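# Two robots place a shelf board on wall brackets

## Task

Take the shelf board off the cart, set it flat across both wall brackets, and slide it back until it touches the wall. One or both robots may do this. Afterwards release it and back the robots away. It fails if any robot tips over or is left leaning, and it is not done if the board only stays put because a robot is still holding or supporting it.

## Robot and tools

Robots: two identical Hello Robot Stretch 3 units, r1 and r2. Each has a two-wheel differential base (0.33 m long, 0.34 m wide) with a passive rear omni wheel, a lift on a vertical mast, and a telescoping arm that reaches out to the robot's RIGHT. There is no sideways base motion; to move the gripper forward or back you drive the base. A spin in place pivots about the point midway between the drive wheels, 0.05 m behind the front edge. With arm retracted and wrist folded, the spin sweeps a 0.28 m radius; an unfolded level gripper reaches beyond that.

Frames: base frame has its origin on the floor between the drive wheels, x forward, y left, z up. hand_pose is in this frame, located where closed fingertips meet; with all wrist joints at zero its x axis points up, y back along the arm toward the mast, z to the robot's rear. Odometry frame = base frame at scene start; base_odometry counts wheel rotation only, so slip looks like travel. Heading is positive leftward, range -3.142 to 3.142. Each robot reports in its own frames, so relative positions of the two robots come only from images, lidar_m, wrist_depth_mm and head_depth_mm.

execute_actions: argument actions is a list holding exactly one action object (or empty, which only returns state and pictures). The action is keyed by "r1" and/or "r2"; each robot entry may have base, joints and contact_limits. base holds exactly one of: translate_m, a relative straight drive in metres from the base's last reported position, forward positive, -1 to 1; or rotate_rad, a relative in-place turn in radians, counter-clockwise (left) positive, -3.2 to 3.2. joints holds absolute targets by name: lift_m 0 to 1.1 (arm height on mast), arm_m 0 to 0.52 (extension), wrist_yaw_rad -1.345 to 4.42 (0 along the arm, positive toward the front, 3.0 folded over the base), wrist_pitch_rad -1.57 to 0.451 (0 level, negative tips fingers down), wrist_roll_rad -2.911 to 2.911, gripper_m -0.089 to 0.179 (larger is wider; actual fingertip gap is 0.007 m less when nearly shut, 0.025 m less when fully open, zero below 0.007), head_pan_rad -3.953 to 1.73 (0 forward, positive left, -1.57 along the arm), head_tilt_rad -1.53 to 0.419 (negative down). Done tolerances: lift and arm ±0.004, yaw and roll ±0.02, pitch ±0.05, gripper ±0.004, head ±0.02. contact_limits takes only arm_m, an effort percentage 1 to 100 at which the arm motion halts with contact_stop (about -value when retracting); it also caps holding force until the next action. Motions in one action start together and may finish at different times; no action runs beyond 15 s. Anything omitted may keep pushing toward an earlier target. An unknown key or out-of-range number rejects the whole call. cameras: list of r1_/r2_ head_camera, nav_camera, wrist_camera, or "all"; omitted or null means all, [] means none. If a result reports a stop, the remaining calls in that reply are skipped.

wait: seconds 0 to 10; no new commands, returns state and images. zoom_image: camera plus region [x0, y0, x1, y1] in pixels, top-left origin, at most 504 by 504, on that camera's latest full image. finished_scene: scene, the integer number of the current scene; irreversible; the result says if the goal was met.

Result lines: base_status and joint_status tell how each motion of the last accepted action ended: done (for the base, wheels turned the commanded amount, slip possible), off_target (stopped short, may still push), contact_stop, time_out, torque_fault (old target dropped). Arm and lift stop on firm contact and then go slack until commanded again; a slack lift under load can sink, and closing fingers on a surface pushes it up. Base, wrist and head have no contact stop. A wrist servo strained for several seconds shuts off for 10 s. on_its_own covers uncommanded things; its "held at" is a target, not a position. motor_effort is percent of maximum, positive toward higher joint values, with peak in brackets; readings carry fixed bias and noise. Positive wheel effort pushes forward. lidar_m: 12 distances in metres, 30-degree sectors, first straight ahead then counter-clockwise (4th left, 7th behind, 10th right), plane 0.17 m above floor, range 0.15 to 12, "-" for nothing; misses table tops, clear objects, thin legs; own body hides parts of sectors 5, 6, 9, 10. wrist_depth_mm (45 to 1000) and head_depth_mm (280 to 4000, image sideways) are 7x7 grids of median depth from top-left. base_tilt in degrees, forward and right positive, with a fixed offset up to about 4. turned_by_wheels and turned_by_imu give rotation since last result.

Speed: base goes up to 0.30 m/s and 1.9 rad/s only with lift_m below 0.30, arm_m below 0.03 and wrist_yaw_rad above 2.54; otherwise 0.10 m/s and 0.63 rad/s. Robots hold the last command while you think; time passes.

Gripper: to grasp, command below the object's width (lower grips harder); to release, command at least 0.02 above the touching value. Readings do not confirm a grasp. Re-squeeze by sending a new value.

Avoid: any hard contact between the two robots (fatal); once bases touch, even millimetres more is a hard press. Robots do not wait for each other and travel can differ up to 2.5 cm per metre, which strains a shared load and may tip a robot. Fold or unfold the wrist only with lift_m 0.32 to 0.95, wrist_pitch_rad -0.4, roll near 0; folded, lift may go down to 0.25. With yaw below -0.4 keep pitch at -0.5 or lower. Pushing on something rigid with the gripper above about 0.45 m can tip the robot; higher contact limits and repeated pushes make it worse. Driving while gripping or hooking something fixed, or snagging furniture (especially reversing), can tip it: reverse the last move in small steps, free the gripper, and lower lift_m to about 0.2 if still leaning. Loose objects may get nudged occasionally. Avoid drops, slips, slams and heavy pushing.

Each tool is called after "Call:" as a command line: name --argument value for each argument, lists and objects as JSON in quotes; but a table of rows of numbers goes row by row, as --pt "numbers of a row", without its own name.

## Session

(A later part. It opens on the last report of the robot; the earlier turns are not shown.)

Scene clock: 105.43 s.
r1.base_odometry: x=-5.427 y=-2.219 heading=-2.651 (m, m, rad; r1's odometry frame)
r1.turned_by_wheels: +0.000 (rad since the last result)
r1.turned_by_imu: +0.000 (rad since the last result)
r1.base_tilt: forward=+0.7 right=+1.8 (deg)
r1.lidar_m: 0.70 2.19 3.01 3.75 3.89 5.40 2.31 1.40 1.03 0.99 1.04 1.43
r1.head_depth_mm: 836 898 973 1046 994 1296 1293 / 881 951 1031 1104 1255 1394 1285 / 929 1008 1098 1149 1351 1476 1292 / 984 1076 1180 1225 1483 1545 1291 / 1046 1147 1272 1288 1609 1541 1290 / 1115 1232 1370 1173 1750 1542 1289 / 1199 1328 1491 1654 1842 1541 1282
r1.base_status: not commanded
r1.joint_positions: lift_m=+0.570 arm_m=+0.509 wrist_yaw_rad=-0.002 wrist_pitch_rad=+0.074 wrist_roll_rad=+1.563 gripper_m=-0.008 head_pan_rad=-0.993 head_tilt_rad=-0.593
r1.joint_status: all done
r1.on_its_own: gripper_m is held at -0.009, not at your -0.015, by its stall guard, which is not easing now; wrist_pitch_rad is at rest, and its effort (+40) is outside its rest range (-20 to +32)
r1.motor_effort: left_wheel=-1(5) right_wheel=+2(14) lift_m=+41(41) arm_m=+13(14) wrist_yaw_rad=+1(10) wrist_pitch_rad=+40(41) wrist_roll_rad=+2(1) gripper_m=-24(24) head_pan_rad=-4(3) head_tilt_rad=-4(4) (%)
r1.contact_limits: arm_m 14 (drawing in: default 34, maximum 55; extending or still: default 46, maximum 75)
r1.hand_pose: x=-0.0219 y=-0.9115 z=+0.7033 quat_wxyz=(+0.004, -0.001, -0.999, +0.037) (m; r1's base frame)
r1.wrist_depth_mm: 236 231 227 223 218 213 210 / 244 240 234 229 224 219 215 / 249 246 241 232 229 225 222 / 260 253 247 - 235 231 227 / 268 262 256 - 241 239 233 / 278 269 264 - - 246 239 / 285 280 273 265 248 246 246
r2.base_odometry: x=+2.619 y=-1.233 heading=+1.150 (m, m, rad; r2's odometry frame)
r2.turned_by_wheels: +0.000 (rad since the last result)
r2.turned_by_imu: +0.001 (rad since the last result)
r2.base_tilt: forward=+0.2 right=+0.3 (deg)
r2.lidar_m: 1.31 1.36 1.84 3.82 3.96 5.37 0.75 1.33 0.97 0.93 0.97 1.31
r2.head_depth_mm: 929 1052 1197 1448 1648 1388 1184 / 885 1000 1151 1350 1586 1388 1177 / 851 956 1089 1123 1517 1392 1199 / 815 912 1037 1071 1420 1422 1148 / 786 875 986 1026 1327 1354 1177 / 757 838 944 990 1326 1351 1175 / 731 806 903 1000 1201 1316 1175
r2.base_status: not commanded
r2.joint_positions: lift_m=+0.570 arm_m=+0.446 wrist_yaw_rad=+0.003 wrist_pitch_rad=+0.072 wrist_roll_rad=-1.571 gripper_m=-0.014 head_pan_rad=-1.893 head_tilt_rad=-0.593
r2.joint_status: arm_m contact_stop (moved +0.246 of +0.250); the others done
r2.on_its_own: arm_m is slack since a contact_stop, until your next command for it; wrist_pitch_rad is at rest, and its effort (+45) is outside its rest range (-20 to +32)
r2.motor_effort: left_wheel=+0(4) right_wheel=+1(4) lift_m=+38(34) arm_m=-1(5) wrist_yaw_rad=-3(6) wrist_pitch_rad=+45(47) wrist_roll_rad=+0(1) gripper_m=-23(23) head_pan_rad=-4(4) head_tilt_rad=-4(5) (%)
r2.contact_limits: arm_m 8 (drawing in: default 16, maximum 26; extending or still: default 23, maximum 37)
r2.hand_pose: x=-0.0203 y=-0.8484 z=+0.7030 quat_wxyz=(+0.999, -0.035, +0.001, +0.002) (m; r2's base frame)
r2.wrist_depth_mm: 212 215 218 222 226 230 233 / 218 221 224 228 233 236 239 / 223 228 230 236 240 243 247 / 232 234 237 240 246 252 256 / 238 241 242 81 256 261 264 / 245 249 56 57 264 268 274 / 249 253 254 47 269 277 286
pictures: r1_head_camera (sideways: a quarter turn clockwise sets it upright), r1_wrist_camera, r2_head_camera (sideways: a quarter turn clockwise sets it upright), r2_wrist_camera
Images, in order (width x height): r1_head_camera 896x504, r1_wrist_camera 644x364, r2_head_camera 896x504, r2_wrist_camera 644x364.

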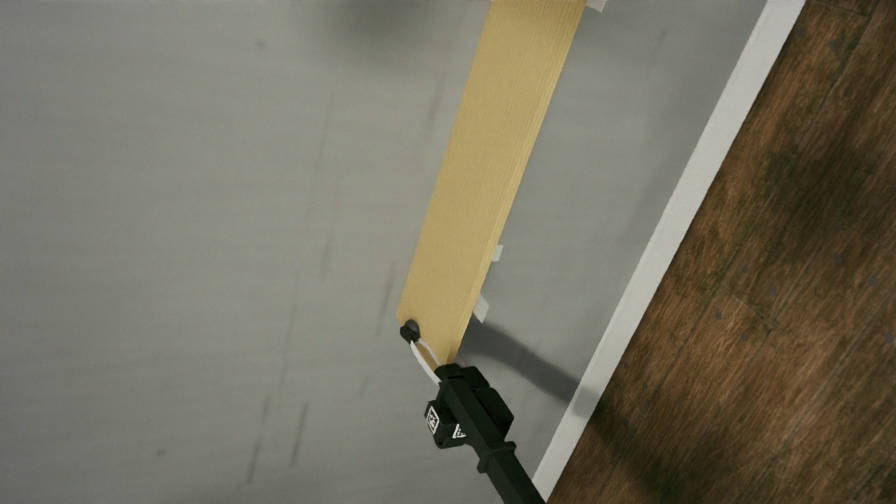

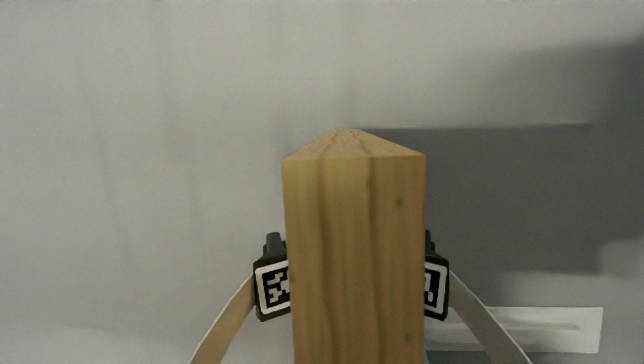

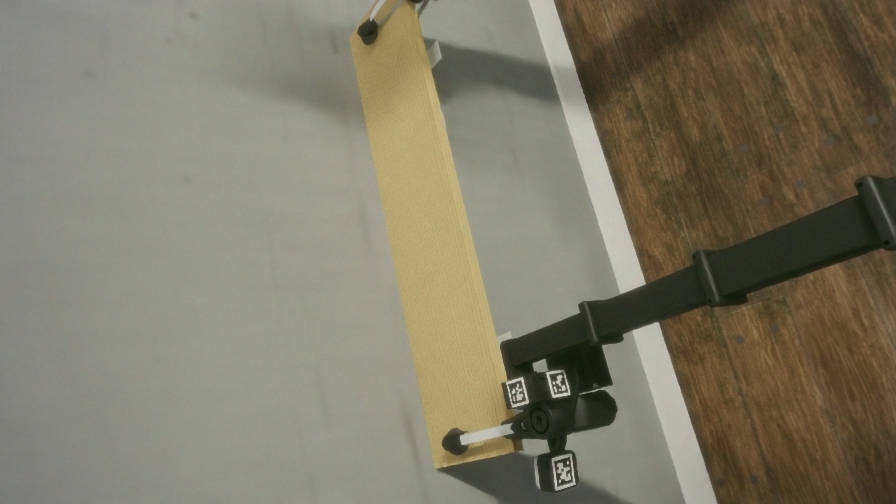

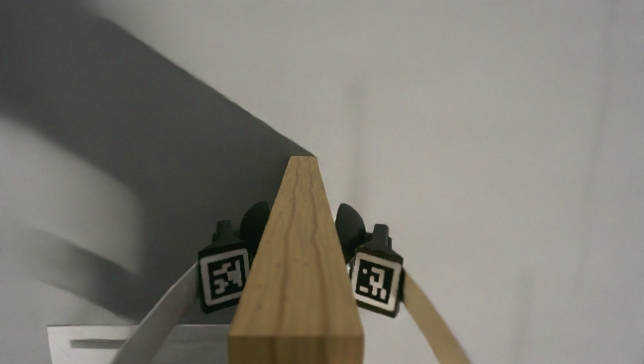

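Call:
execute_actions --actions '[{"r1": {"joints": {"arm_m": 0.502, "lift_m": 0.55}}, "r2": {"joints": {"arm_m": 0.440, "lift_m": 0.55}}}]' --cameras '["r1_head_camera", "r1_wrist_camera", "r2_head_camera", "r2_wrist_camera"]'

Scene clock: 109.97 s.
r1.base_odometry: x=-5.427 y=-2.219 heading=-2.651 (m, m, rad; r1's odometry frame)
r1.turned_by_wheels: +0.000 (rad since the last result)
r1.turned_by_imu: +0.000 (rad since the last result)
r1.base_tilt: forward=+0.7 right=+1.8 (deg)
r1.lidar_m: 0.70 2.18 3.01 3.74 3.93 5.41 2.31 1.39 1.03 0.99 1.04 1.43
r1.head_depth_mm: 834 901 970 1053 1015 1297 1294 / 880 951 1035 1104 1255 1402 1297 / 929 1007 1099 1150 1356 1475 1294 / 984 1073 1182 1199 1479 1535 1290 / 1048 1148 1271 1257 1617 1533 1285 / 1117 1227 1381 1438 1752 1534 1286 / 1196 1332 1491 1681 1836 1537 1287
r1.base_status: not commanded
r1.joint_positions: lift_m=+0.550 arm_m=+0.502 wrist_yaw_rad=-0.002 wrist_pitch_rad=+0.093 wrist_roll_rad=+1.563 gripper_m=-0.008 head_pan_rad=-0.993 head_tilt_rad=-0.593
r1.joint_status: all done
r1.on_its_own: gripper_m is held at -0.009, not at your -0.015, by its stall guard, which is not easing now
r1.motor_effort: left_wheel=-1(1) right_wheel=+2(2) lift_m=+40(41) arm_m=-5(11) wrist_yaw_rad=+2(2) wrist_pitch_rad=+32(40) wrist_roll_rad=+1(1) gripper_m=-23(24) head_pan_rad=-4(3) head_tilt_rad=-3(3) (%)
r1.hand_pose: x=-0.0218 y=-0.9047 z=+0.6882 quat_wxyz=(+0.004, -0.001, -0.999, +0.046) (m; r1's base frame)
r1.wrist_depth_mm: 247 240 235 228 223 218 212 / 256 248 241 235 229 224 219 / 263 256 248 240 233 230 223 / 271 263 257 - 240 236 230 / 279 273 264 - 247 241 236 / 291 283 275 - - 249 241 / 301 292 283 - 258 250 248
r2.base_odometry: x=+2.619 y=-1.233 heading=+1.150 (m, m, rad; r2's odometry frame)
r2.turned_by_wheels: +0.000 (rad since the last result)
r2.turned_by_imu: +0.001 (rad since the last result)
r2.base_tilt: forward=+0.3 right=+0.5 (deg)
r2.lidar_m: 1.31 1.36 1.84 3.82 3.97 5.35 0.74 1.33 0.97 0.93 0.96 1.31
r2.head_depth_mm: 928 1054 1208 1453 1638 1394 1178 / 891 1002 1150 1153 1588 1388 1180 / 852 957 1092 1105 1519 1382 1194 / 818 915 1032 1058 1417 1423 1152 / 786 875 989 1011 1313 1368 1178 / 758 840 942 1002 - 1360 1174 / 730 808 905 1000 1186 1323 1168
r2.base_status: not commanded
r2.joint_positions: lift_m=+0.550 arm_m=+0.440 wrist_yaw_rad=+0.003 wrist_pitch_rad=+0.092 wrist_roll_rad=-1.571 gripper_m=-0.014 head_pan_rad=-1.893 head_tilt_rad=-0.593
r2.joint_status: all done
r2.on_its_own: wrist_pitch_rad is at rest, and its effort (+37) is outside its rest range (-20 to +32)
r2.motor_effort: left_wheel=+1(1) right_wheel=+0(0) lift_m=+37(40) arm_m=-2(3) wrist_yaw_rad=-2(3) wrist_pitch_rad=+37(45) wrist_roll_rad=+1(0) gripper_m=-22(23) head_pan_rad=-3(4) head_tilt_rad=-5(5) (%)
r2.hand_pose: x=-0.0204 y=-0.8426 z=+0.6882 quat_wxyz=(+0.999, -0.045, +0.001, +0.001) (m; r2's base frame)
r2.wrist_depth_mm: 213 217 222 227 232 236 244 / 221 224 228 234 240 243 250 / 226 231 235 241 248 252 259 / 232 235 243 246 253 261 266 / 240 244 247 82 265 269 275 / 248 251 56 57 272 278 286 / 255 253 262 47 280 289 298
pictures: r1_head_camera (sideways: a quarter turn clockwise sets it upright), r1_wrist_camera, r2_head_camera (sideways: a quarter turn clockwise sets it upright), r2_wrist_camera
Images, in order (width x height): r1_head_camera 896x504, r1_wrist_camera 644x364, r2_head_camera 896x504, r2_wrist_camera 644x364.

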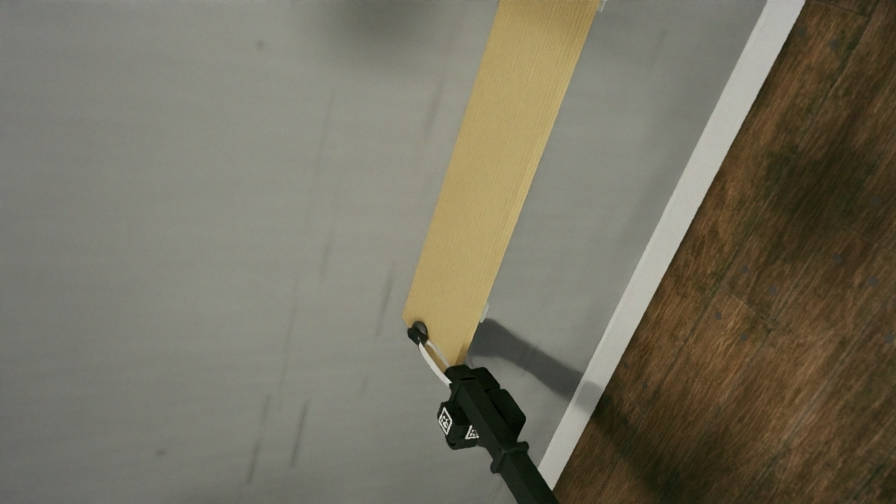

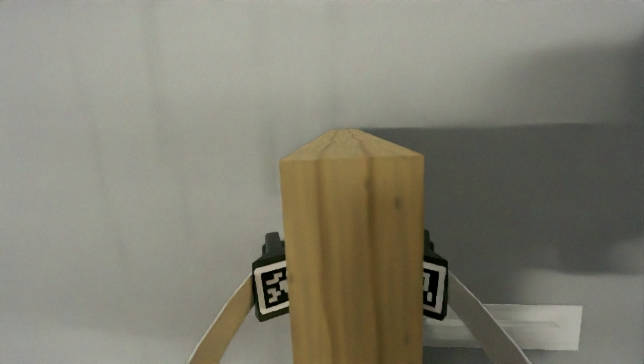

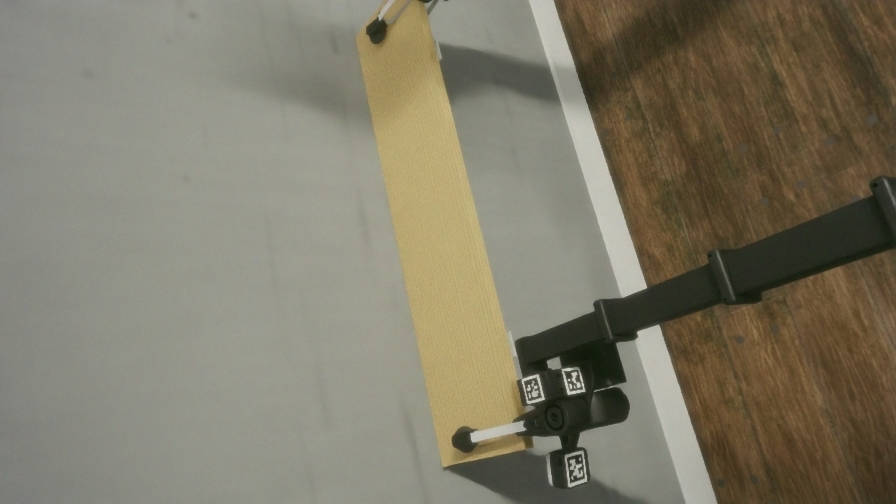

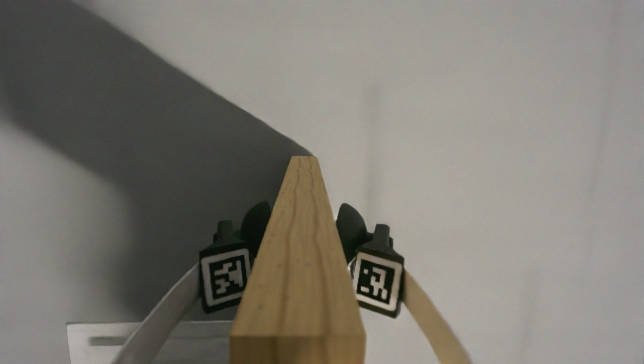

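Call:
execute_actions --actions '[{"r1": {"joints": {"lift_m": 0.534}}, "r2": {"joints": {"lift_m": 0.534}}}]' --cameras '["r1_wrist_camera", "r2_wrist_camera"]'

Scene clock: 111.93 s.
r1.base_odometry: x=-5.427 y=-2.219 heading=-2.651 (m, m, rad; r1's odometry frame)
r1.turned_by_wheels: +0.000 (rad since the last result)
r1.turned_by_imu: +0.000 (rad since the last result)
r1.base_tilt: forward=+0.8 right=+1.8 (deg)
r1.lidar_m: 0.70 2.18 3.02 3.74 3.90 5.40 2.31 1.39 1.03 1.00 1.04 1.43
r1.head_depth_mm: 839 899 973 1060 998 1289 1293 / 877 950 1032 1112 1253 1400 1296 / 925 1005 1099 1163 1348 1480 1292 / 984 1076 1178 1212 1473 1548 1294 / 1046 1145 1268 1309 1615 1538 1294 / 1113 1228 1376 1449 1763 1534 1284 / 1196 1332 1497 1676 1778 1532 1288
r1.base_status: not commanded
r1.joint_positions: lift_m=+0.534 arm_m=+0.502 wrist_yaw_rad=-0.002 wrist_pitch_rad=+0.108 wrist_roll_rad=+1.563 gripper_m=-0.008 head_pan_rad=-0.993 head_tilt_rad=-0.593
r1.joint_status: all done
r1.on_its_own: gripper_m is held at -0.009, not at your -0.015, by its stall guard, which is not easing now
r1.motor_effort: left_wheel=+0(1) right_wheel=+2(2) lift_m=+38(41) arm_m=-4(5) wrist_yaw_rad=+2(1) wrist_pitch_rad=+26(32) wrist_roll_rad=+1(1) gripper_m=-22(23) head_pan_rad=-3(3) head_tilt_rad=-3(3) (%)
r1.hand_pose: x=-0.0218 y=-0.9046 z=+0.6763 quat_wxyz=(+0.004, -0.001, -0.999, +0.054) (m; r1's base frame)
r1.wrist_depth_mm: 252 243 238 228 222 216 210 / 257 251 242 235 229 221 215 / 266 258 248 238 235 227 220 / 275 267 259 - 239 233 225 / 283 276 267 - 245 241 233 / 295 287 276 - - 248 239 / 305 298 285 - 257 250 246
r2.base_odometry: x=+2.619 y=-1.233 heading=+1.150 (m, m, rad; r2's odometry frame)
r2.turned_by_wheels: +0.000 (rad since the last result)
r2.turned_by_imu: +0.000 (rad since the last result)
r2.base_tilt: forward=+0.2 right=+0.5 (deg)
r2.lidar_m: 1.31 1.36 1.84 3.82 3.98 5.37 0.74 1.34 0.97 0.93 0.96 1.31
r2.head_depth_mm: 927 1058 1218 1451 1636 1387 1185 / 884 1002 1153 1168 1583 1396 1181 / 850 954 1089 1119 1517 1383 1190 / 818 914 1039 1067 1418 1417 1150 / 790 879 985 1025 1309 1348 1173 / 758 840 943 1016 - 1359 1173 / 733 807 904 1002 1175 1321 1176
r2.base_status: not commanded
r2.joint_positions: lift_m=+0.534 arm_m=+0.440 wrist_yaw_rad=+0.003 wrist_pitch_rad=+0.113 wrist_roll_rad=-1.571 gripper_m=-0.014 head_pan_rad=-1.893 head_tilt_rad=-0.593
r2.joint_status: all done
r2.motor_effort: left_wheel=+0(1) right_wheel=+1(0) lift_m=+31(35) arm_m=+0(1) wrist_yaw_rad=-2(3) wrist_pitch_rad=+29(37) wrist_roll_rad=+0(0) gripper_m=-22(22) head_pan_rad=-4(4) head_tilt_rad=-5(5) (%)
r2.hand_pose: x=-0.0205 y=-0.8424 z=+0.6778 quat_wxyz=(+0.998, -0.056, +0.001, +0.001) (m; r2's base frame)
r2.wrist_depth_mm: 212 216 223 228 234 241 248 / 216 222 228 233 242 248 256 / 222 228 236 241 249 257 265 / 229 235 243 244 257 265 274 / 234 241 244 82 266 275 284 / 245 246 56 57 274 284 296 / 249 253 260 47 284 294 305
pictures: r1_wrist_camera, r2_wrist_camera
Images, in order (width x height): r1_wrist_camera 644x364, r2_wrist_camera 644x364.

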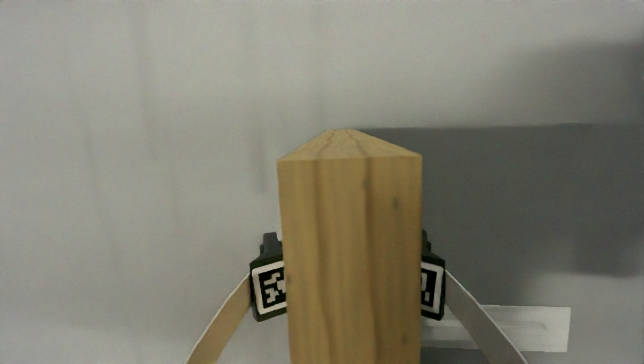

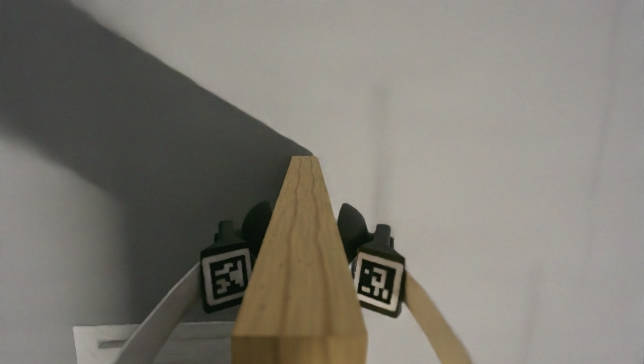

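Call:
execute_actions --actions '[{"r1": {"joints": {"wrist_pitch_rad": 0.118}}, "r2": {"joints": {"wrist_pitch_rad": 0.118}}}]' --cameras '["r1_head_camera", "r1_wrist_camera", "r2_head_camera", "r2_wrist_camera"]'

Scene clock: 112.80 s.
r1.base_odometry: x=-5.427 y=-2.219 heading=-2.651 (m, m, rad; r1's odometry frame)
r1.turned_by_wheels: +0.000 (rad since the last result)
r1.turned_by_imu: +0.000 (rad since the last result)
r1.base_tilt: forward=+0.7 right=+1.8 (deg)
r1.lidar_m: 0.70 2.18 3.01 3.74 3.91 5.38 2.31 1.39 1.03 0.99 1.04 1.43
r1.head_depth_mm: 837 900 974 1056 998 1294 1299 / 879 951 1035 1117 1255 1399 1296 / 928 1007 1100 1164 1351 1476 1288 / 985 1074 1184 1217 1476 1538 1293 / 1046 1149 1270 1308 1612 1547 1293 / 1121 1229 1372 1439 1749 1546 1286 / 1196 1324 1502 1678 1779 1532 1289
r1.base_status: not commanded
r1.joint_positions: lift_m=+0.534 arm_m=+0.502 wrist_yaw_rad=-0.002 wrist_pitch_rad=+0.095 wrist_roll_rad=+1.563 gripper_m=-0.008 head_pan_rad=-0.993 head_tilt_rad=-0.593
r1.joint_status: all done
r1.on_its_own: gripper_m is held at -0.009, not at your -0.015, by its stall guard, which is not easing now
r1.motor_effort: left_wheel=-1(1) right_wheel=+2(2) lift_m=+39(38) arm_m=-4(4) wrist_yaw_rad=+2(2) wrist_pitch_rad=+10(26) wrist_roll_rad=+1(1) gripper_m=-20(22) head_pan_rad=-3(3) head_tilt_rad=-4(4) (%)
r1.hand_pose: x=-0.0218 y=-0.9046 z=+0.6727 quat_wxyz=(+0.004, -0.001, -0.999, +0.047) (m; r1's base frame)
r1.wrist_depth_mm: 246 243 235 229 223 217 211 / 255 249 241 235 230 222 217 / 264 256 249 241 235 229 224 / 272 265 258 - 239 234 229 / 282 273 265 - 247 242 235 / 292 283 275 - - 247 242 / 305 294 282 - 259 252 250
r2.base_odometry: x=+2.619 y=-1.233 heading=+1.150 (m, m, rad; r2's odometry frame)
r2.turned_by_wheels: +0.000 (rad since the last result)
r2.turned_by_imu: +0.000 (rad since the last result)
r2.base_tilt: forward=+0.1 right=+0.5 (deg)
r2.lidar_m: 1.31 1.36 1.85 3.81 3.97 5.41 0.75 1.33 0.97 0.93 0.96 1.31
r2.head_depth_mm: 924 1053 1222 1454 1633 1389 1183 / 889 1005 1155 1169 1596 1383 1184 / 849 957 1094 1120 1528 1382 1192 / 818 915 1036 1069 1413 1422 1155 / 785 877 985 1028 1309 1357 1180 / 759 843 941 1014 - 1360 1171 / 730 810 901 1005 1175 1315 1166
r2.base_status: not commanded
r2.joint_positions: lift_m=+0.534 arm_m=+0.440 wrist_yaw_rad=+0.003 wrist_pitch_rad=+0.098 wrist_roll_rad=-1.571 gripper_m=-0.014 head_pan_rad=-1.893 head_tilt_rad=-0.593
r2.joint_status: all done
r2.motor_effort: left_wheel=+0(0) right_wheel=+1(1) lift_m=+32(31) arm_m=+0(0) wrist_yaw_rad=-2(2) wrist_pitch_rad=+8(28) wrist_roll_rad=+1(1) gripper_m=-21(22) head_pan_rad=-3(4) head_tilt_rad=-4(4) (%)
r2.hand_pose: x=-0.0205 y=-0.8424 z=+0.6740 quat_wxyz=(+0.999, -0.049, +0.001, +0.001) (m; r2's base frame)
r2.wrist_depth_mm: 212 216 222 229 232 241 246 / 218 222 228 234 242 247 254 / 225 230 234 241 247 253 261 / 229 237 242 244 254 263 269 / 238 243 246 81 265 272 282 / 245 251 56 57 274 282 291 / 252 254 261 46 284 291 302
pictures: r1_head_camera (sideways: a quarter turn clockwise sets it upright), r1_wrist_camera, r2_head_camera (sideways: a quarter turn clockwise sets it upright), r2_wrist_camera
Images, in order (width x height): r1_head_camera 896x504, r1_wrist_camera 644x364, r2_head_camera 896x504, r2_wrist_camera 644x364.

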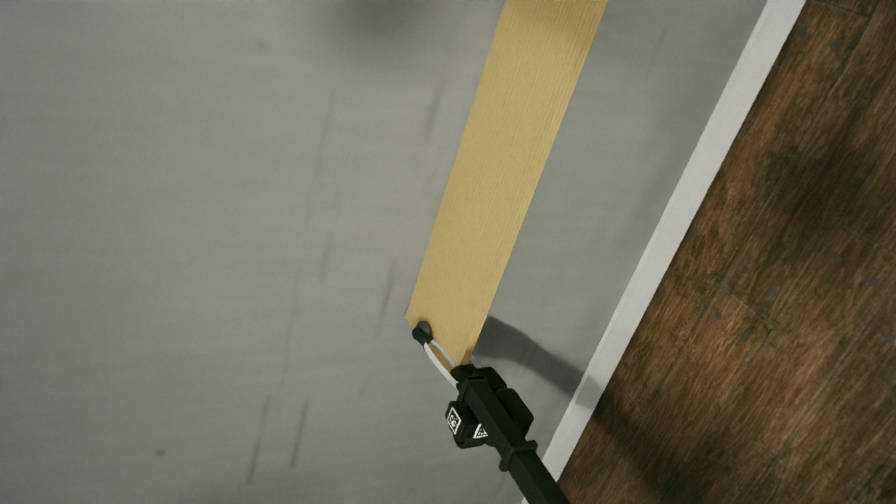

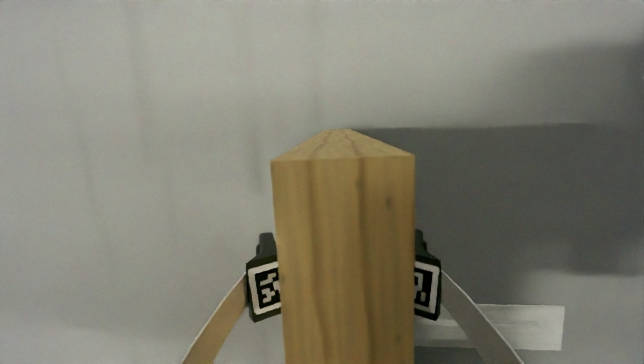

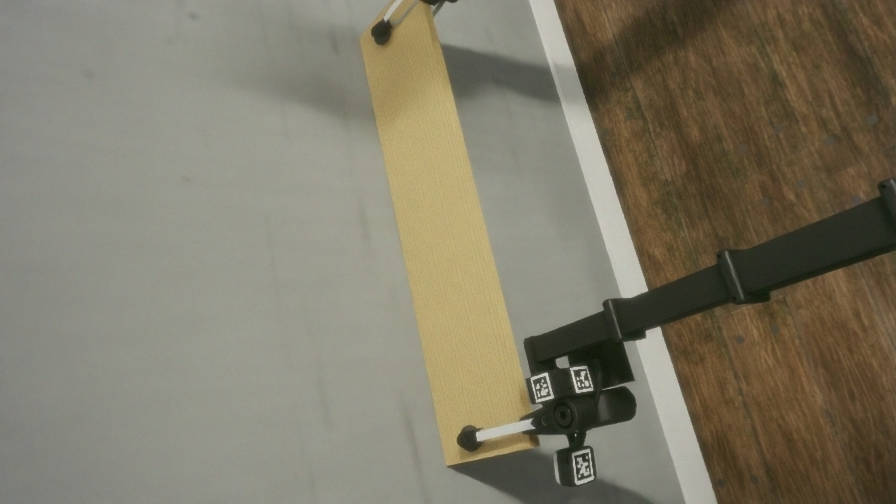

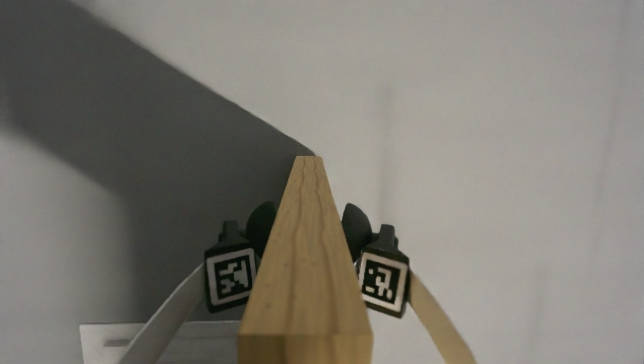

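Call:
execute_actions --actions '[{"r1": {"joints": {"gripper_m": 0.09}}, "r2": {"joints": {"gripper_m": 0.09}}}]' --cameras '["r1_head_camera", "r1_wrist_camera", "r2_head_camera", "r2_wrist_camera"]'

Scene clock: 114.53 s.
r1.base_odometry: x=-5.427 y=-2.219 heading=-2.651 (m, m, rad; r1's odometry frame)
r1.turned_by_wheels: +0.000 (rad since the last result)
r1.turned_by_imu: +0.000 (rad since the last result)
r1.base_tilt: forward=+0.7 right=+1.9 (deg)
r1.lidar_m: 0.70 2.17 3.03 3.75 3.91 5.41 2.31 1.39 1.03 0.99 1.03 1.43
r1.head_depth_mm: 835 901 977 1058 1044 1289 1294 / 883 951 1036 1120 1252 1403 1292 / 931 1008 1101 1171 1352 1479 1291 / 987 1070 1179 1232 1470 1542 1290 / 1048 1150 1276 1286 1617 1535 1290 / 1114 1230 1373 1223 1757 1538 1289 / 1195 1325 1499 1681 1779 1536 1288
r1.base_status: not commanded
r1.joint_positions: lift_m=+0.534 arm_m=+0.502 wrist_yaw_rad=-0.002 wrist_pitch_rad=+0.097 wrist_roll_rad=+1.563 gripper_m=+0.090 head_pan_rad=-0.993 head_tilt_rad=-0.593
r1.joint_status: all done
r1.motor_effort: left_wheel=-1(1) right_wheel=+1(2) lift_m=+39(38) arm_m=-4(3) wrist_yaw_rad=+2(2) wrist_pitch_rad=+9(13) wrist_roll_rad=+1(2) gripper_m=+0(83) head_pan_rad=-3(3) head_tilt_rad=-3(4) (%)
r1.hand_pose: x=-0.0218 y=-0.9046 z=+0.6732 quat_wxyz=(+0.004, -0.001, -0.999, +0.048) (m; r1's base frame)
r1.wrist_depth_mm: 248 242 235 229 224 217 212 / 256 251 242 236 230 222 216 / 265 257 250 239 234 229 223 / 275 265 258 - 240 236 229 / 282 275 265 - - 240 234 / 292 284 - - - 246 242 / 303 292 284 46 258 256 249
r2.base_odometry: x=+2.619 y=-1.233 heading=+1.150 (m, m, rad; r2's odometry frame)
r2.turned_by_wheels: +0.000 (rad since the last result)
r2.turned_by_imu: +0.000 (rad since the last result)
r2.base_tilt: forward=+0.2 right=+0.5 (deg)
r2.lidar_m: 1.31 1.36 1.84 3.81 3.93 5.36 0.75 1.33 0.97 0.93 0.97 1.31
r2.head_depth_mm: 926 1053 1205 1454 1643 1392 1184 / 886 1005 1155 1184 1597 1390 1182 / 848 957 1092 1128 1526 1388 1192 / 818 915 1038 1080 1421 1418 1151 / 785 877 987 1037 1303 1338 1175 / 759 842 946 1016 - 1361 1173 / 733 806 901 1004 1168 1321 1169
r2.base_status: not commanded
r2.joint_positions: lift_m=+0.534 arm_m=+0.440 wrist_yaw_rad=+0.003 wrist_pitch_rad=+0.092 wrist_roll_rad=-1.571 gripper_m=+0.090 head_pan_rad=-1.893 head_tilt_rad=-0.593
r2.joint_status: all done
r2.motor_effort: left_wheel=+0(0) right_wheel=+1(1) lift_m=+31(31) arm_m=+0(0) wrist_yaw_rad=-3(2) wrist_pitch_rad=+10(12) wrist_roll_rad=+0(0) gripper_m=+1(79) head_pan_rad=-4(4) head_tilt_rad=-5(5) (%)
r2.hand_pose: x=-0.0205 y=-0.8424 z=+0.6726 quat_wxyz=(+0.999, -0.046, +0.001, +0.001) (m; r2's base frame)
r2.wrist_depth_mm: 214 218 223 228 233 237 244 / 219 223 227 234 240 246 252 / 226 230 236 242 248 254 260 / 231 237 242 245 256 263 269 / 238 243 251 88 264 271 278 / 246 248 259 57 270 282 288 / 252 257 261 46 282 288 299
pictures: r1_head_camera (sideways: a quarter turn clockwise sets it upright), r1_wrist_camera, r2_head_camera (sideways: a quarter turn clockwise sets it upright), r2_wrist_camera
Images, in order (width x height): r1_head_camera 896x504, r1_wrist_camera 644x364, r2_head_camera 896x504, r2_wrist_camera 644x364.

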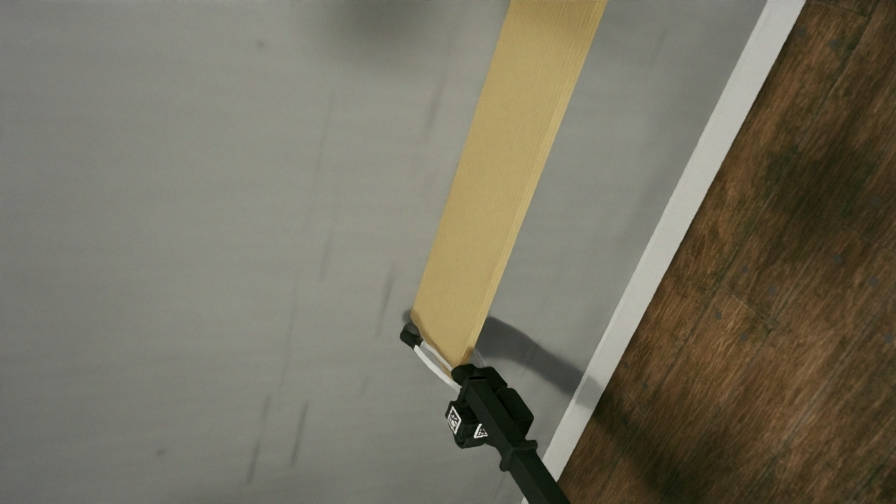

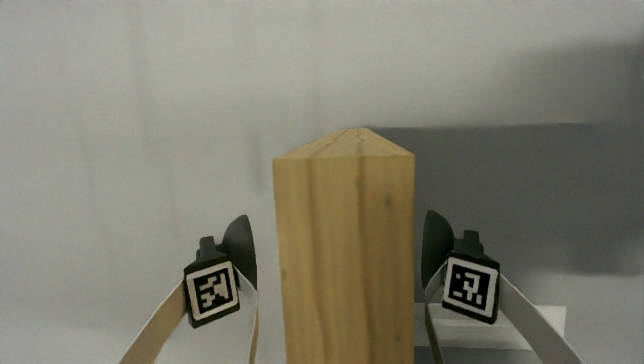

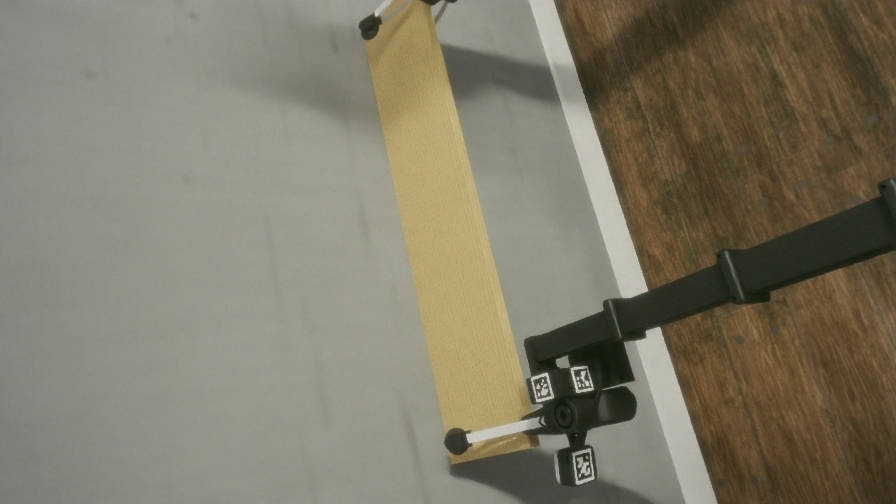

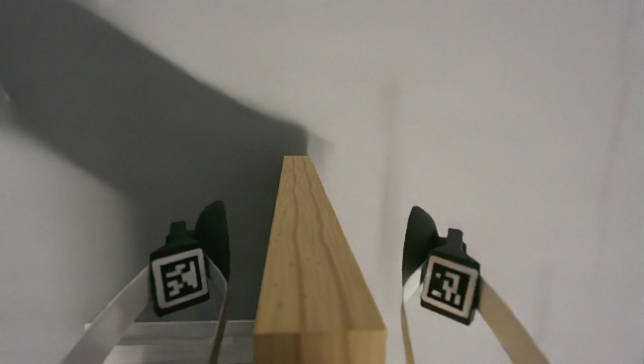

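Call:
execute_actions --actions '[{"r1": {"joints": {"arm_m": 0.345}}, "r2": {"joints": {"arm_m": 0.285}}}]' --cameras '["r1_wrist_camera", "r2_wrist_camera", "r2_head_camera"]'

Scene clock: 118.20 s.
r1.base_odometry: x=-5.427 y=-2.219 heading=-2.651 (m, m, rad; r1's odometry frame)
r1.turned_by_wheels: +0.000 (rad since the last result)
r1.turned_by_imu: +0.000 (rad since the last result)
r1.base_tilt: forward=+0.7 right=+1.7 (deg)
r1.lidar_m: 0.70 2.17 3.01 3.73 3.93 5.38 2.31 1.39 1.03 1.00 1.04 1.43
r1.head_depth_mm: 834 900 974 1061 1043 1294 1293 / 881 949 1036 1114 1251 1404 1290 / 929 1008 1105 1173 1354 1468 1289 / 983 1072 1178 1232 1478 1534 1294 / 1046 1147 1273 1332 1616 1533 1289 / 1114 1234 1367 1530 1748 1536 1291 / 1202 1326 1497 1684 1726 1530 1287
r1.base_status: not commanded
r1.joint_positions: lift_m=+0.534 arm_m=+0.345 wrist_yaw_rad=-0.001 wrist_pitch_rad=+0.098 wrist_roll_rad=+1.563 gripper_m=+0.090 head_pan_rad=-0.993 head_tilt_rad=-0.593
r1.joint_status: all done
r1.motor_effort: left_wheel=-1(0) right_wheel=+1(2) lift_m=+38(38) arm_m=-5(5) wrist_yaw_rad=+1(2) wrist_pitch_rad=+9(9) wrist_roll_rad=+1(2) gripper_m=+0(1) head_pan_rad=-3(4) head_tilt_rad=-3(3) (%)
r1.hand_pose: x=-0.0216 y=-0.7477 z=+0.6734 quat_wxyz=(+0.004, -0.001, -0.999, +0.048) (m; r1's base frame)
r1.wrist_depth_mm: 408 395 389 373 366 352 345 / 422 410 398 385 373 364 354 / 434 421 403 399 383 378 361 / 449 434 420 406 393 381 373 / 465 450 433 418 408 394 385 / 482 464 - 428 417 402 395 / 493 479 464 447 432 424 410
r2.base_odometry: x=+2.619 y=-1.233 heading=+1.150 (m, m, rad; r2's odometry frame)
r2.turned_by_wheels: +0.000 (rad since the last result)
r2.turned_by_imu: +0.001 (rad since the last result)
r2.base_tilt: forward=+0.1 right=+0.5 (deg)
r2.lidar_m: 1.31 1.36 1.84 3.81 3.95 5.40 0.75 1.34 0.97 0.93 0.96 1.31
r2.head_depth_mm: 928 1048 1225 1452 1651 1390 1180 / 891 1003 1154 1183 1599 1390 1181 / 851 956 1094 1129 1521 1392 1182 / 817 917 1036 1080 1416 1422 1158 / 786 877 993 1039 1314 - 1174 / 759 839 945 1015 1244 1311 1176 / 730 809 905 1003 1182 1310 1166
r2.base_status: not commanded
r2.joint_positions: lift_m=+0.534 arm_m=+0.285 wrist_yaw_rad=+0.002 wrist_pitch_rad=+0.094 wrist_roll_rad=-1.571 gripper_m=+0.090 head_pan_rad=-1.893 head_tilt_rad=-0.593
r2.joint_status: all done
r2.motor_effort: left_wheel=+0(0) right_wheel=+1(1) lift_m=+31(31) arm_m=-2(1) wrist_yaw_rad=-1(2) wrist_pitch_rad=+10(10) wrist_roll_rad=+0(1) gripper_m=+1(0) head_pan_rad=-3(3) head_tilt_rad=-5(5) (%)
r2.hand_pose: x=-0.0206 y=-0.6876 z=+0.6729 quat_wxyz=(+0.999, -0.046, +0.001, +0.001) (m; r2's base frame)
r2.wrist_depth_mm: 348 355 364 374 382 388 403 / 354 361 375 377 392 398 411 / 367 378 379 395 402 412 427 / 375 385 395 405 413 426 441 / 387 398 410 413 433 439 456 / 402 409 420 429 440 456 473 / 415 429 434 447 462 468 482
pictures: r1_wrist_camera, r2_head_camera (sideways: a quarter turn clockwise sets it upright), r2_wrist_camera
Images, in order (width x height): r1_wrist_camera 644x364, r2_head_camera 896x504, r2_wrist_camera 644x364.

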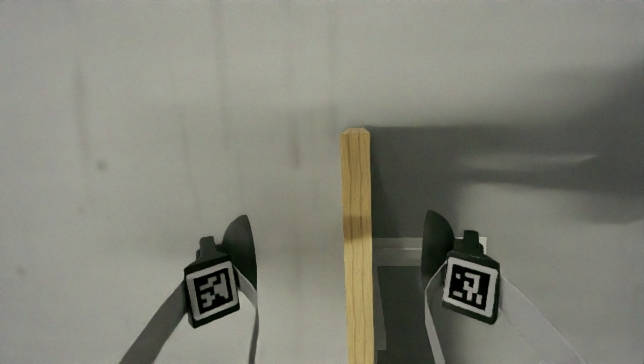

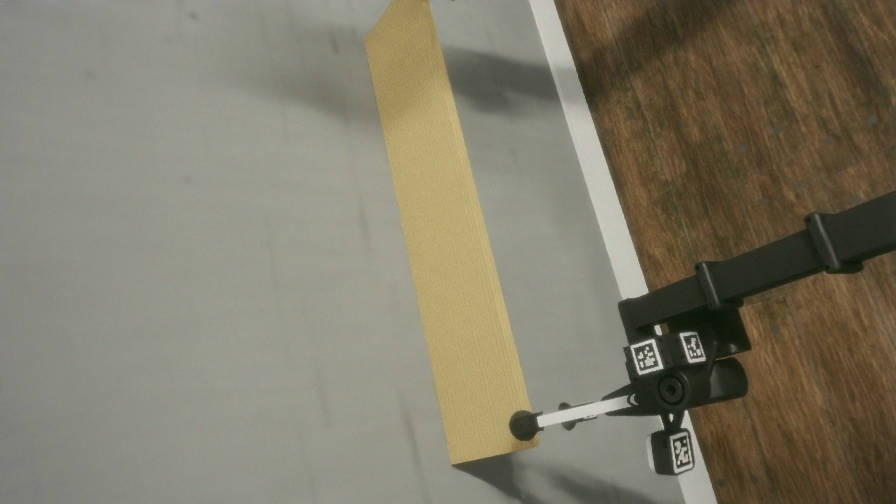

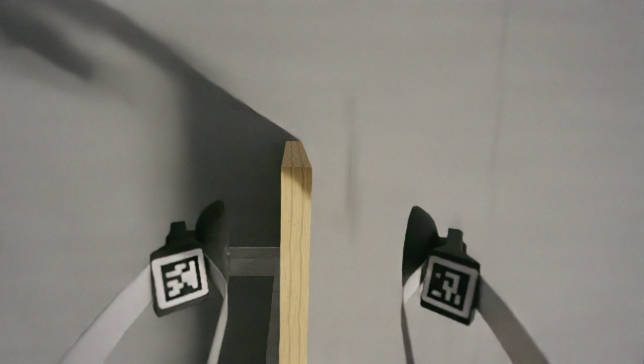

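Call:
execute_actions --actions '[{"r1": {"joints": {"gripper_m": 0.005, "lift_m": 0.523}}, "r2": {"joints": {"gripper_m": 0.005, "lift_m": 0.523}}}]' --cameras '["r1_wrist_camera", "r2_wrist_camera"]'

Scene clock: 119.77 s.
r1.base_odometry: x=-5.427 y=-2.219 heading=-2.651 (m, m, rad; r1's odometry frame)
r1.turned_by_wheels: +0.000 (rad since the last result)
r1.turned_by_imu: +0.000 (rad since the last result)
r1.base_tilt: forward=+0.8 right=+1.6 (deg)
r1.lidar_m: 0.70 2.18 3.01 3.73 3.93 5.41 2.31 1.39 1.03 1.00 1.04 1.43
r1.head_depth_mm: 840 899 975 1061 1043 1295 1301 / 880 951 1036 1115 1254 1402 1296 / 929 1005 1101 1175 1354 1477 1284 / 984 1075 1182 1224 1470 1540 1288 / 1046 1144 1273 1329 1618 1542 1287 / 1113 1231 1372 1519 1758 1540 1286 / 1195 1337 1494 1682 1065 1531 1282
r1.base_status: not commanded
r1.joint_positions: lift_m=+0.523 arm_m=+0.345 wrist_yaw_rad=-0.001 wrist_pitch_rad=+0.098 wrist_roll_rad=+1.563 gripper_m=+0.005 head_pan_rad=-0.993 head_tilt_rad=-0.593
r1.joint_status: all done
r1.motor_effort: left_wheel=-1(1) right_wheel=+2(1) lift_m=+34(36) arm_m=-4(5) wrist_yaw_rad=+1(0) wrist_pitch_rad=+9(9) wrist_roll_rad=+1(2) gripper_m=-1(78) head_pan_rad=-3(4) head_tilt_rad=-4(4) (%)
r1.hand_pose: x=-0.0216 y=-0.7477 z=+0.6626 quat_wxyz=(+0.004, -0.001, -0.999, +0.048) (m; r1's base frame)
r1.wrist_depth_mm: 406 396 384 373 363 354 345 / 419 407 398 386 373 363 352 / 432 420 410 396 383 374 363 / 449 435 419 406 394 382 371 / 467 452 433 416 405 396 385 / 481 463 451 - 413 407 397 / 498 476 463 453 436 416 409
r2.base_odometry: x=+2.619 y=-1.233 heading=+1.150 (m, m, rad; r2's odometry frame)
r2.turned_by_wheels: +0.000 (rad since the last result)
r2.turned_by_imu: +0.000 (rad since the last result)
r2.base_tilt: forward=+0.2 right=+0.6 (deg)
r2.lidar_m: 1.31 1.36 1.84 3.81 3.97 5.38 0.75 1.34 0.97 0.93 0.97 1.31
r2.head_depth_mm: 930 1058 1217 1448 1645 1395 1185 / 889 1000 1156 1183 1589 1387 1182 / 849 956 1097 1132 1523 1387 1184 / 818 915 1036 1077 1410 1422 1173 / 789 877 988 1036 1326 - 1176 / 759 839 944 1016 1249 1306 1176 / 733 807 901 1003 1175 1307 1170
r2.base_status: not commanded
r2.joint_positions: lift_m=+0.523 arm_m=+0.285 wrist_yaw_rad=+0.002 wrist_pitch_rad=+0.094 wrist_roll_rad=-1.571 gripper_m=+0.005 head_pan_rad=-1.893 head_tilt_rad=-0.593
r2.joint_status: all done
r2.motor_effort: left_wheel=+1(0) right_wheel=+1(1) lift_m=+31(30) arm_m=-2(2) wrist_yaw_rad=-1(2) wrist_pitch_rad=+10(10) wrist_roll_rad=+0(1) gripper_m=-2(80) head_pan_rad=-4(4) head_tilt_rad=-5(5) (%)
r2.hand_pose: x=-0.0206 y=-0.6876 z=+0.6619 quat_wxyz=(+0.999, -0.046, +0.001, +0.001) (m; r2's base frame)
r2.wrist_depth_mm: 349 354 363 365 380 385 399 / 359 366 372 385 390 403 408 / 366 376 384 396 400 412 426 / 382 386 396 400 419 430 444 / 389 399 407 - 424 438 454 / 398 411 413 - 442 462 465 / 412 420 440 355 460 470 486
pictures: r1_wrist_camera, r2_wrist_camera
Images, in order (width x height): r1_wrist_camera 644x364, r2_wrist_camera 644x364.

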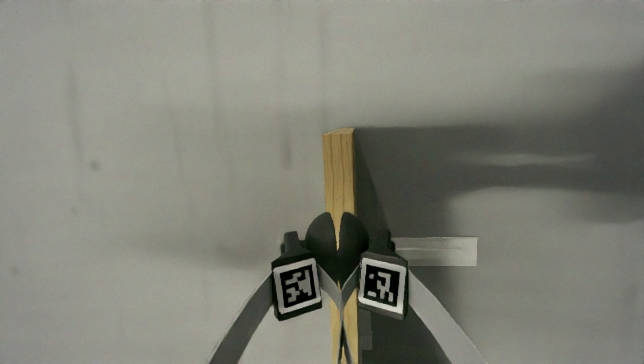

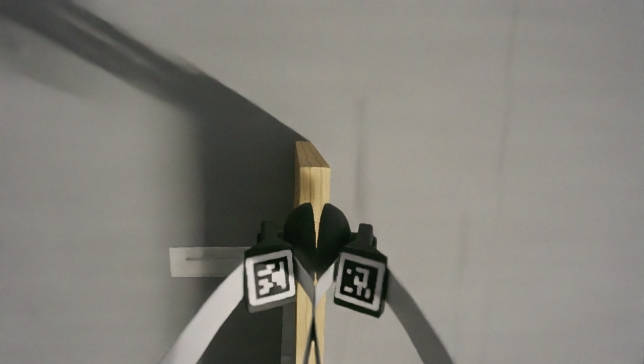

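Call:
execute_actions --actions '[{"r1": {"joints": {"arm_m": 0.43}, "contact_limits": {"arm_m": 14}}, "r2": {"joints": {"arm_m": 0.37}, "contact_limits": {"arm_m": 8}}}]' --cameras '["r1_head_camera", "r1_wrist_camera", "r2_head_camera", "r2_wrist_camera"]'

Scene clock: 124.33 s.
r1.base_odometry: x=-5.427 y=-2.219 heading=-2.651 (m, m, rad; r1's odometry frame)
r1.turned_by_wheels: +0.000 (rad since the last result)
r1.turned_by_imu: +0.000 (rad since the last result)
r1.base_tilt: forward=+0.8 right=+1.7 (deg)
r1.lidar_m: 0.70 2.18 3.01 3.73 3.91 5.40 2.31 1.39 1.03 1.00 1.04 1.44
r1.head_depth_mm: 836 899 976 1061 1045 1296 1298 / 882 954 1034 1121 1253 1405 1292 / 932 1008 1101 1178 1353 1470 1290 / 982 1076 1180 1225 1479 1545 1287 / 1044 1149 1271 1332 1613 1535 1284 / 1113 1227 1365 1526 1730 1535 1293 / 1198 1330 1500 1688 1721 1538 1288
r1.base_status: not commanded
r1.joint_positions: lift_m=+0.523 arm_m=+0.376 wrist_yaw_rad=-0.003 wrist_pitch_rad=+0.091 wrist_roll_rad=+1.563 gripper_m=+0.005 head_pan_rad=-0.993 head_tilt_rad=-0.593
r1.joint_status: arm_m contact_stop (moved +0.031 of +0.085)
r1.on_its_own: arm_m is slack since a contact_stop, until your next command for it (your +0.430 is given up)
r1.motor_effort: left_wheel=-2(2) right_wheel=+5(6) lift_m=+34(35) arm_m=+1(18) wrist_yaw_rad=+2(2) wrist_pitch_rad=+11(12) wrist_roll_rad=+2(1) gripper_m=+0(1) head_pan_rad=-4(3) head_tilt_rad=-4(4) (%)
r1.contact_limits: arm_m 14 (drawing in: default 34, maximum 55; extending or still: default 46, maximum 75)
r1.hand_pose: x=-0.0220 y=-0.7787 z=+0.6609 quat_wxyz=(+0.004, -0.001, -0.999, +0.045) (m; r1's base frame)
r1.wrist_depth_mm: 376 368 355 345 336 327 318 / 389 376 364 354 346 335 328 / 398 390 374 368 355 345 338 / 412 404 386 374 363 355 347 / 430 413 399 383 374 366 356 / 442 429 411 - 382 376 364 / 456 442 429 411 402 387 377
r2.base_odometry: x=+2.619 y=-1.233 heading=+1.150 (m, m, rad; r2's odometry frame)
r2.turned_by_wheels: +0.000 (rad since the last result)
r2.turned_by_imu: +0.001 (rad since the last result)
r2.base_tilt: forward=+0.1 right=+0.5 (deg)
r2.lidar_m: 1.31 1.36 1.85 3.80 3.95 5.35 0.75 1.34 0.97 0.93 0.96 1.31
r2.head_depth_mm: 925 1053 1216 1457 1639 1388 1186 / 889 1006 1153 1183 1593 1391 1181 / 850 953 1090 1131 1521 1389 1181 / 817 912 1041 1085 1431 1420 1163 / 788 876 989 1038 1300 1301 1177 / 759 839 946 1013 1246 1316 1174 / 731 809 904 1006 1177 1315 1170
r2.base_status: not commanded
r2.joint_positions: lift_m=+0.523 arm_m=+0.313 wrist_yaw_rad=+0.000 wrist_pitch_rad=+0.087 wrist_roll_rad=-1.571 gripper_m=+0.005 head_pan_rad=-1.893 head_tilt_rad=-0.593
r2.joint_status: arm_m contact_stop (moved +0.028 of +0.085)
r2.on_its_own: arm_m is slack since a contact_stop, until your next command for it (your +0.370 is given up)
r2.motor_effort: left_wheel=-1(1) right_wheel=+2(4) lift_m=+33(33) arm_m=+0(5) wrist_yaw_rad=+0(2) wrist_pitch_rad=+13(14) wrist_roll_rad=+1(1) gripper_m=-1(1) head_pan_rad=-4(3) head_tilt_rad=-4(5) (%)
r2.contact_limits: arm_m 8 (drawing in: default 16, maximum 26; extending or still: default 23, maximum 37)
r2.hand_pose: x=-0.0212 y=-0.7156 z=+0.6600 quat_wxyz=(+0.999, -0.043, +0.001, +0.000) (m; r2's base frame)
r2.wrist_depth_mm: 326 329 340 341 353 362 369 / 334 339 348 356 363 369 378 / 344 350 358 364 373 385 394 / 352 361 371 374 384 397 405 / 362 371 378 - 397 411 419 / 374 384 386 - 413 427 434 / 388 392 411 409 426 432 454
pictures: r1_head_camera (sideways: a quarter turn clockwise sets it upright), r1_wrist_camera, r2_head_camera (sideways: a quarter turn clockwise sets it upright), r2_wrist_camera
Images, in order (width x height): r1_head_camera 896x504, r1_wrist_camera 644x364, r2_head_camera 896x504, r2_wrist_camera 644x364.

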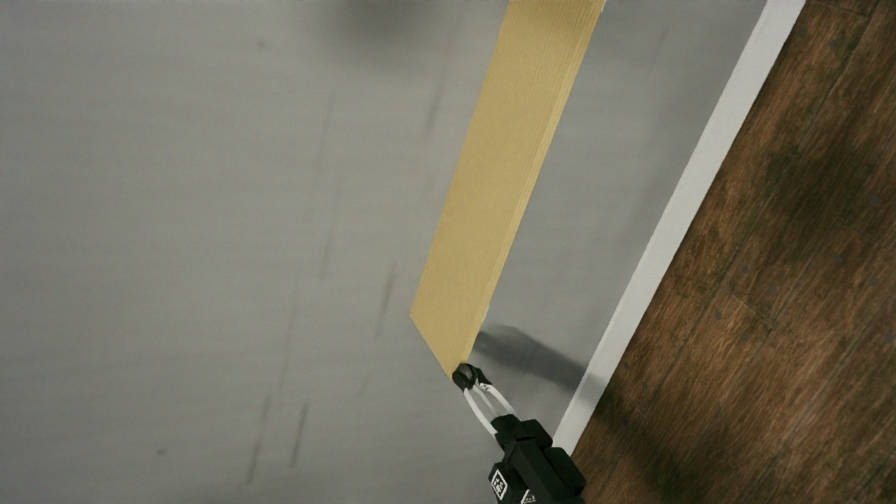

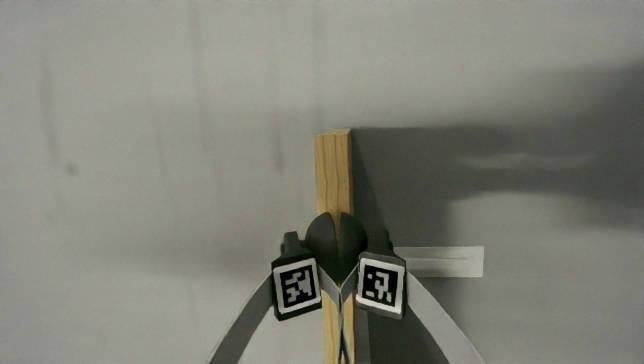

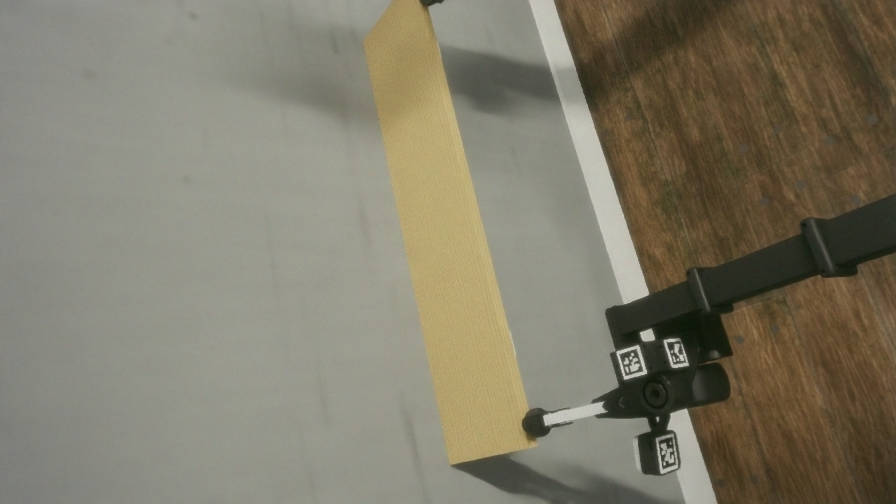

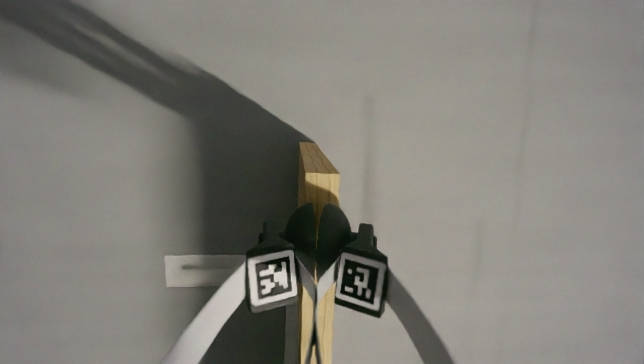

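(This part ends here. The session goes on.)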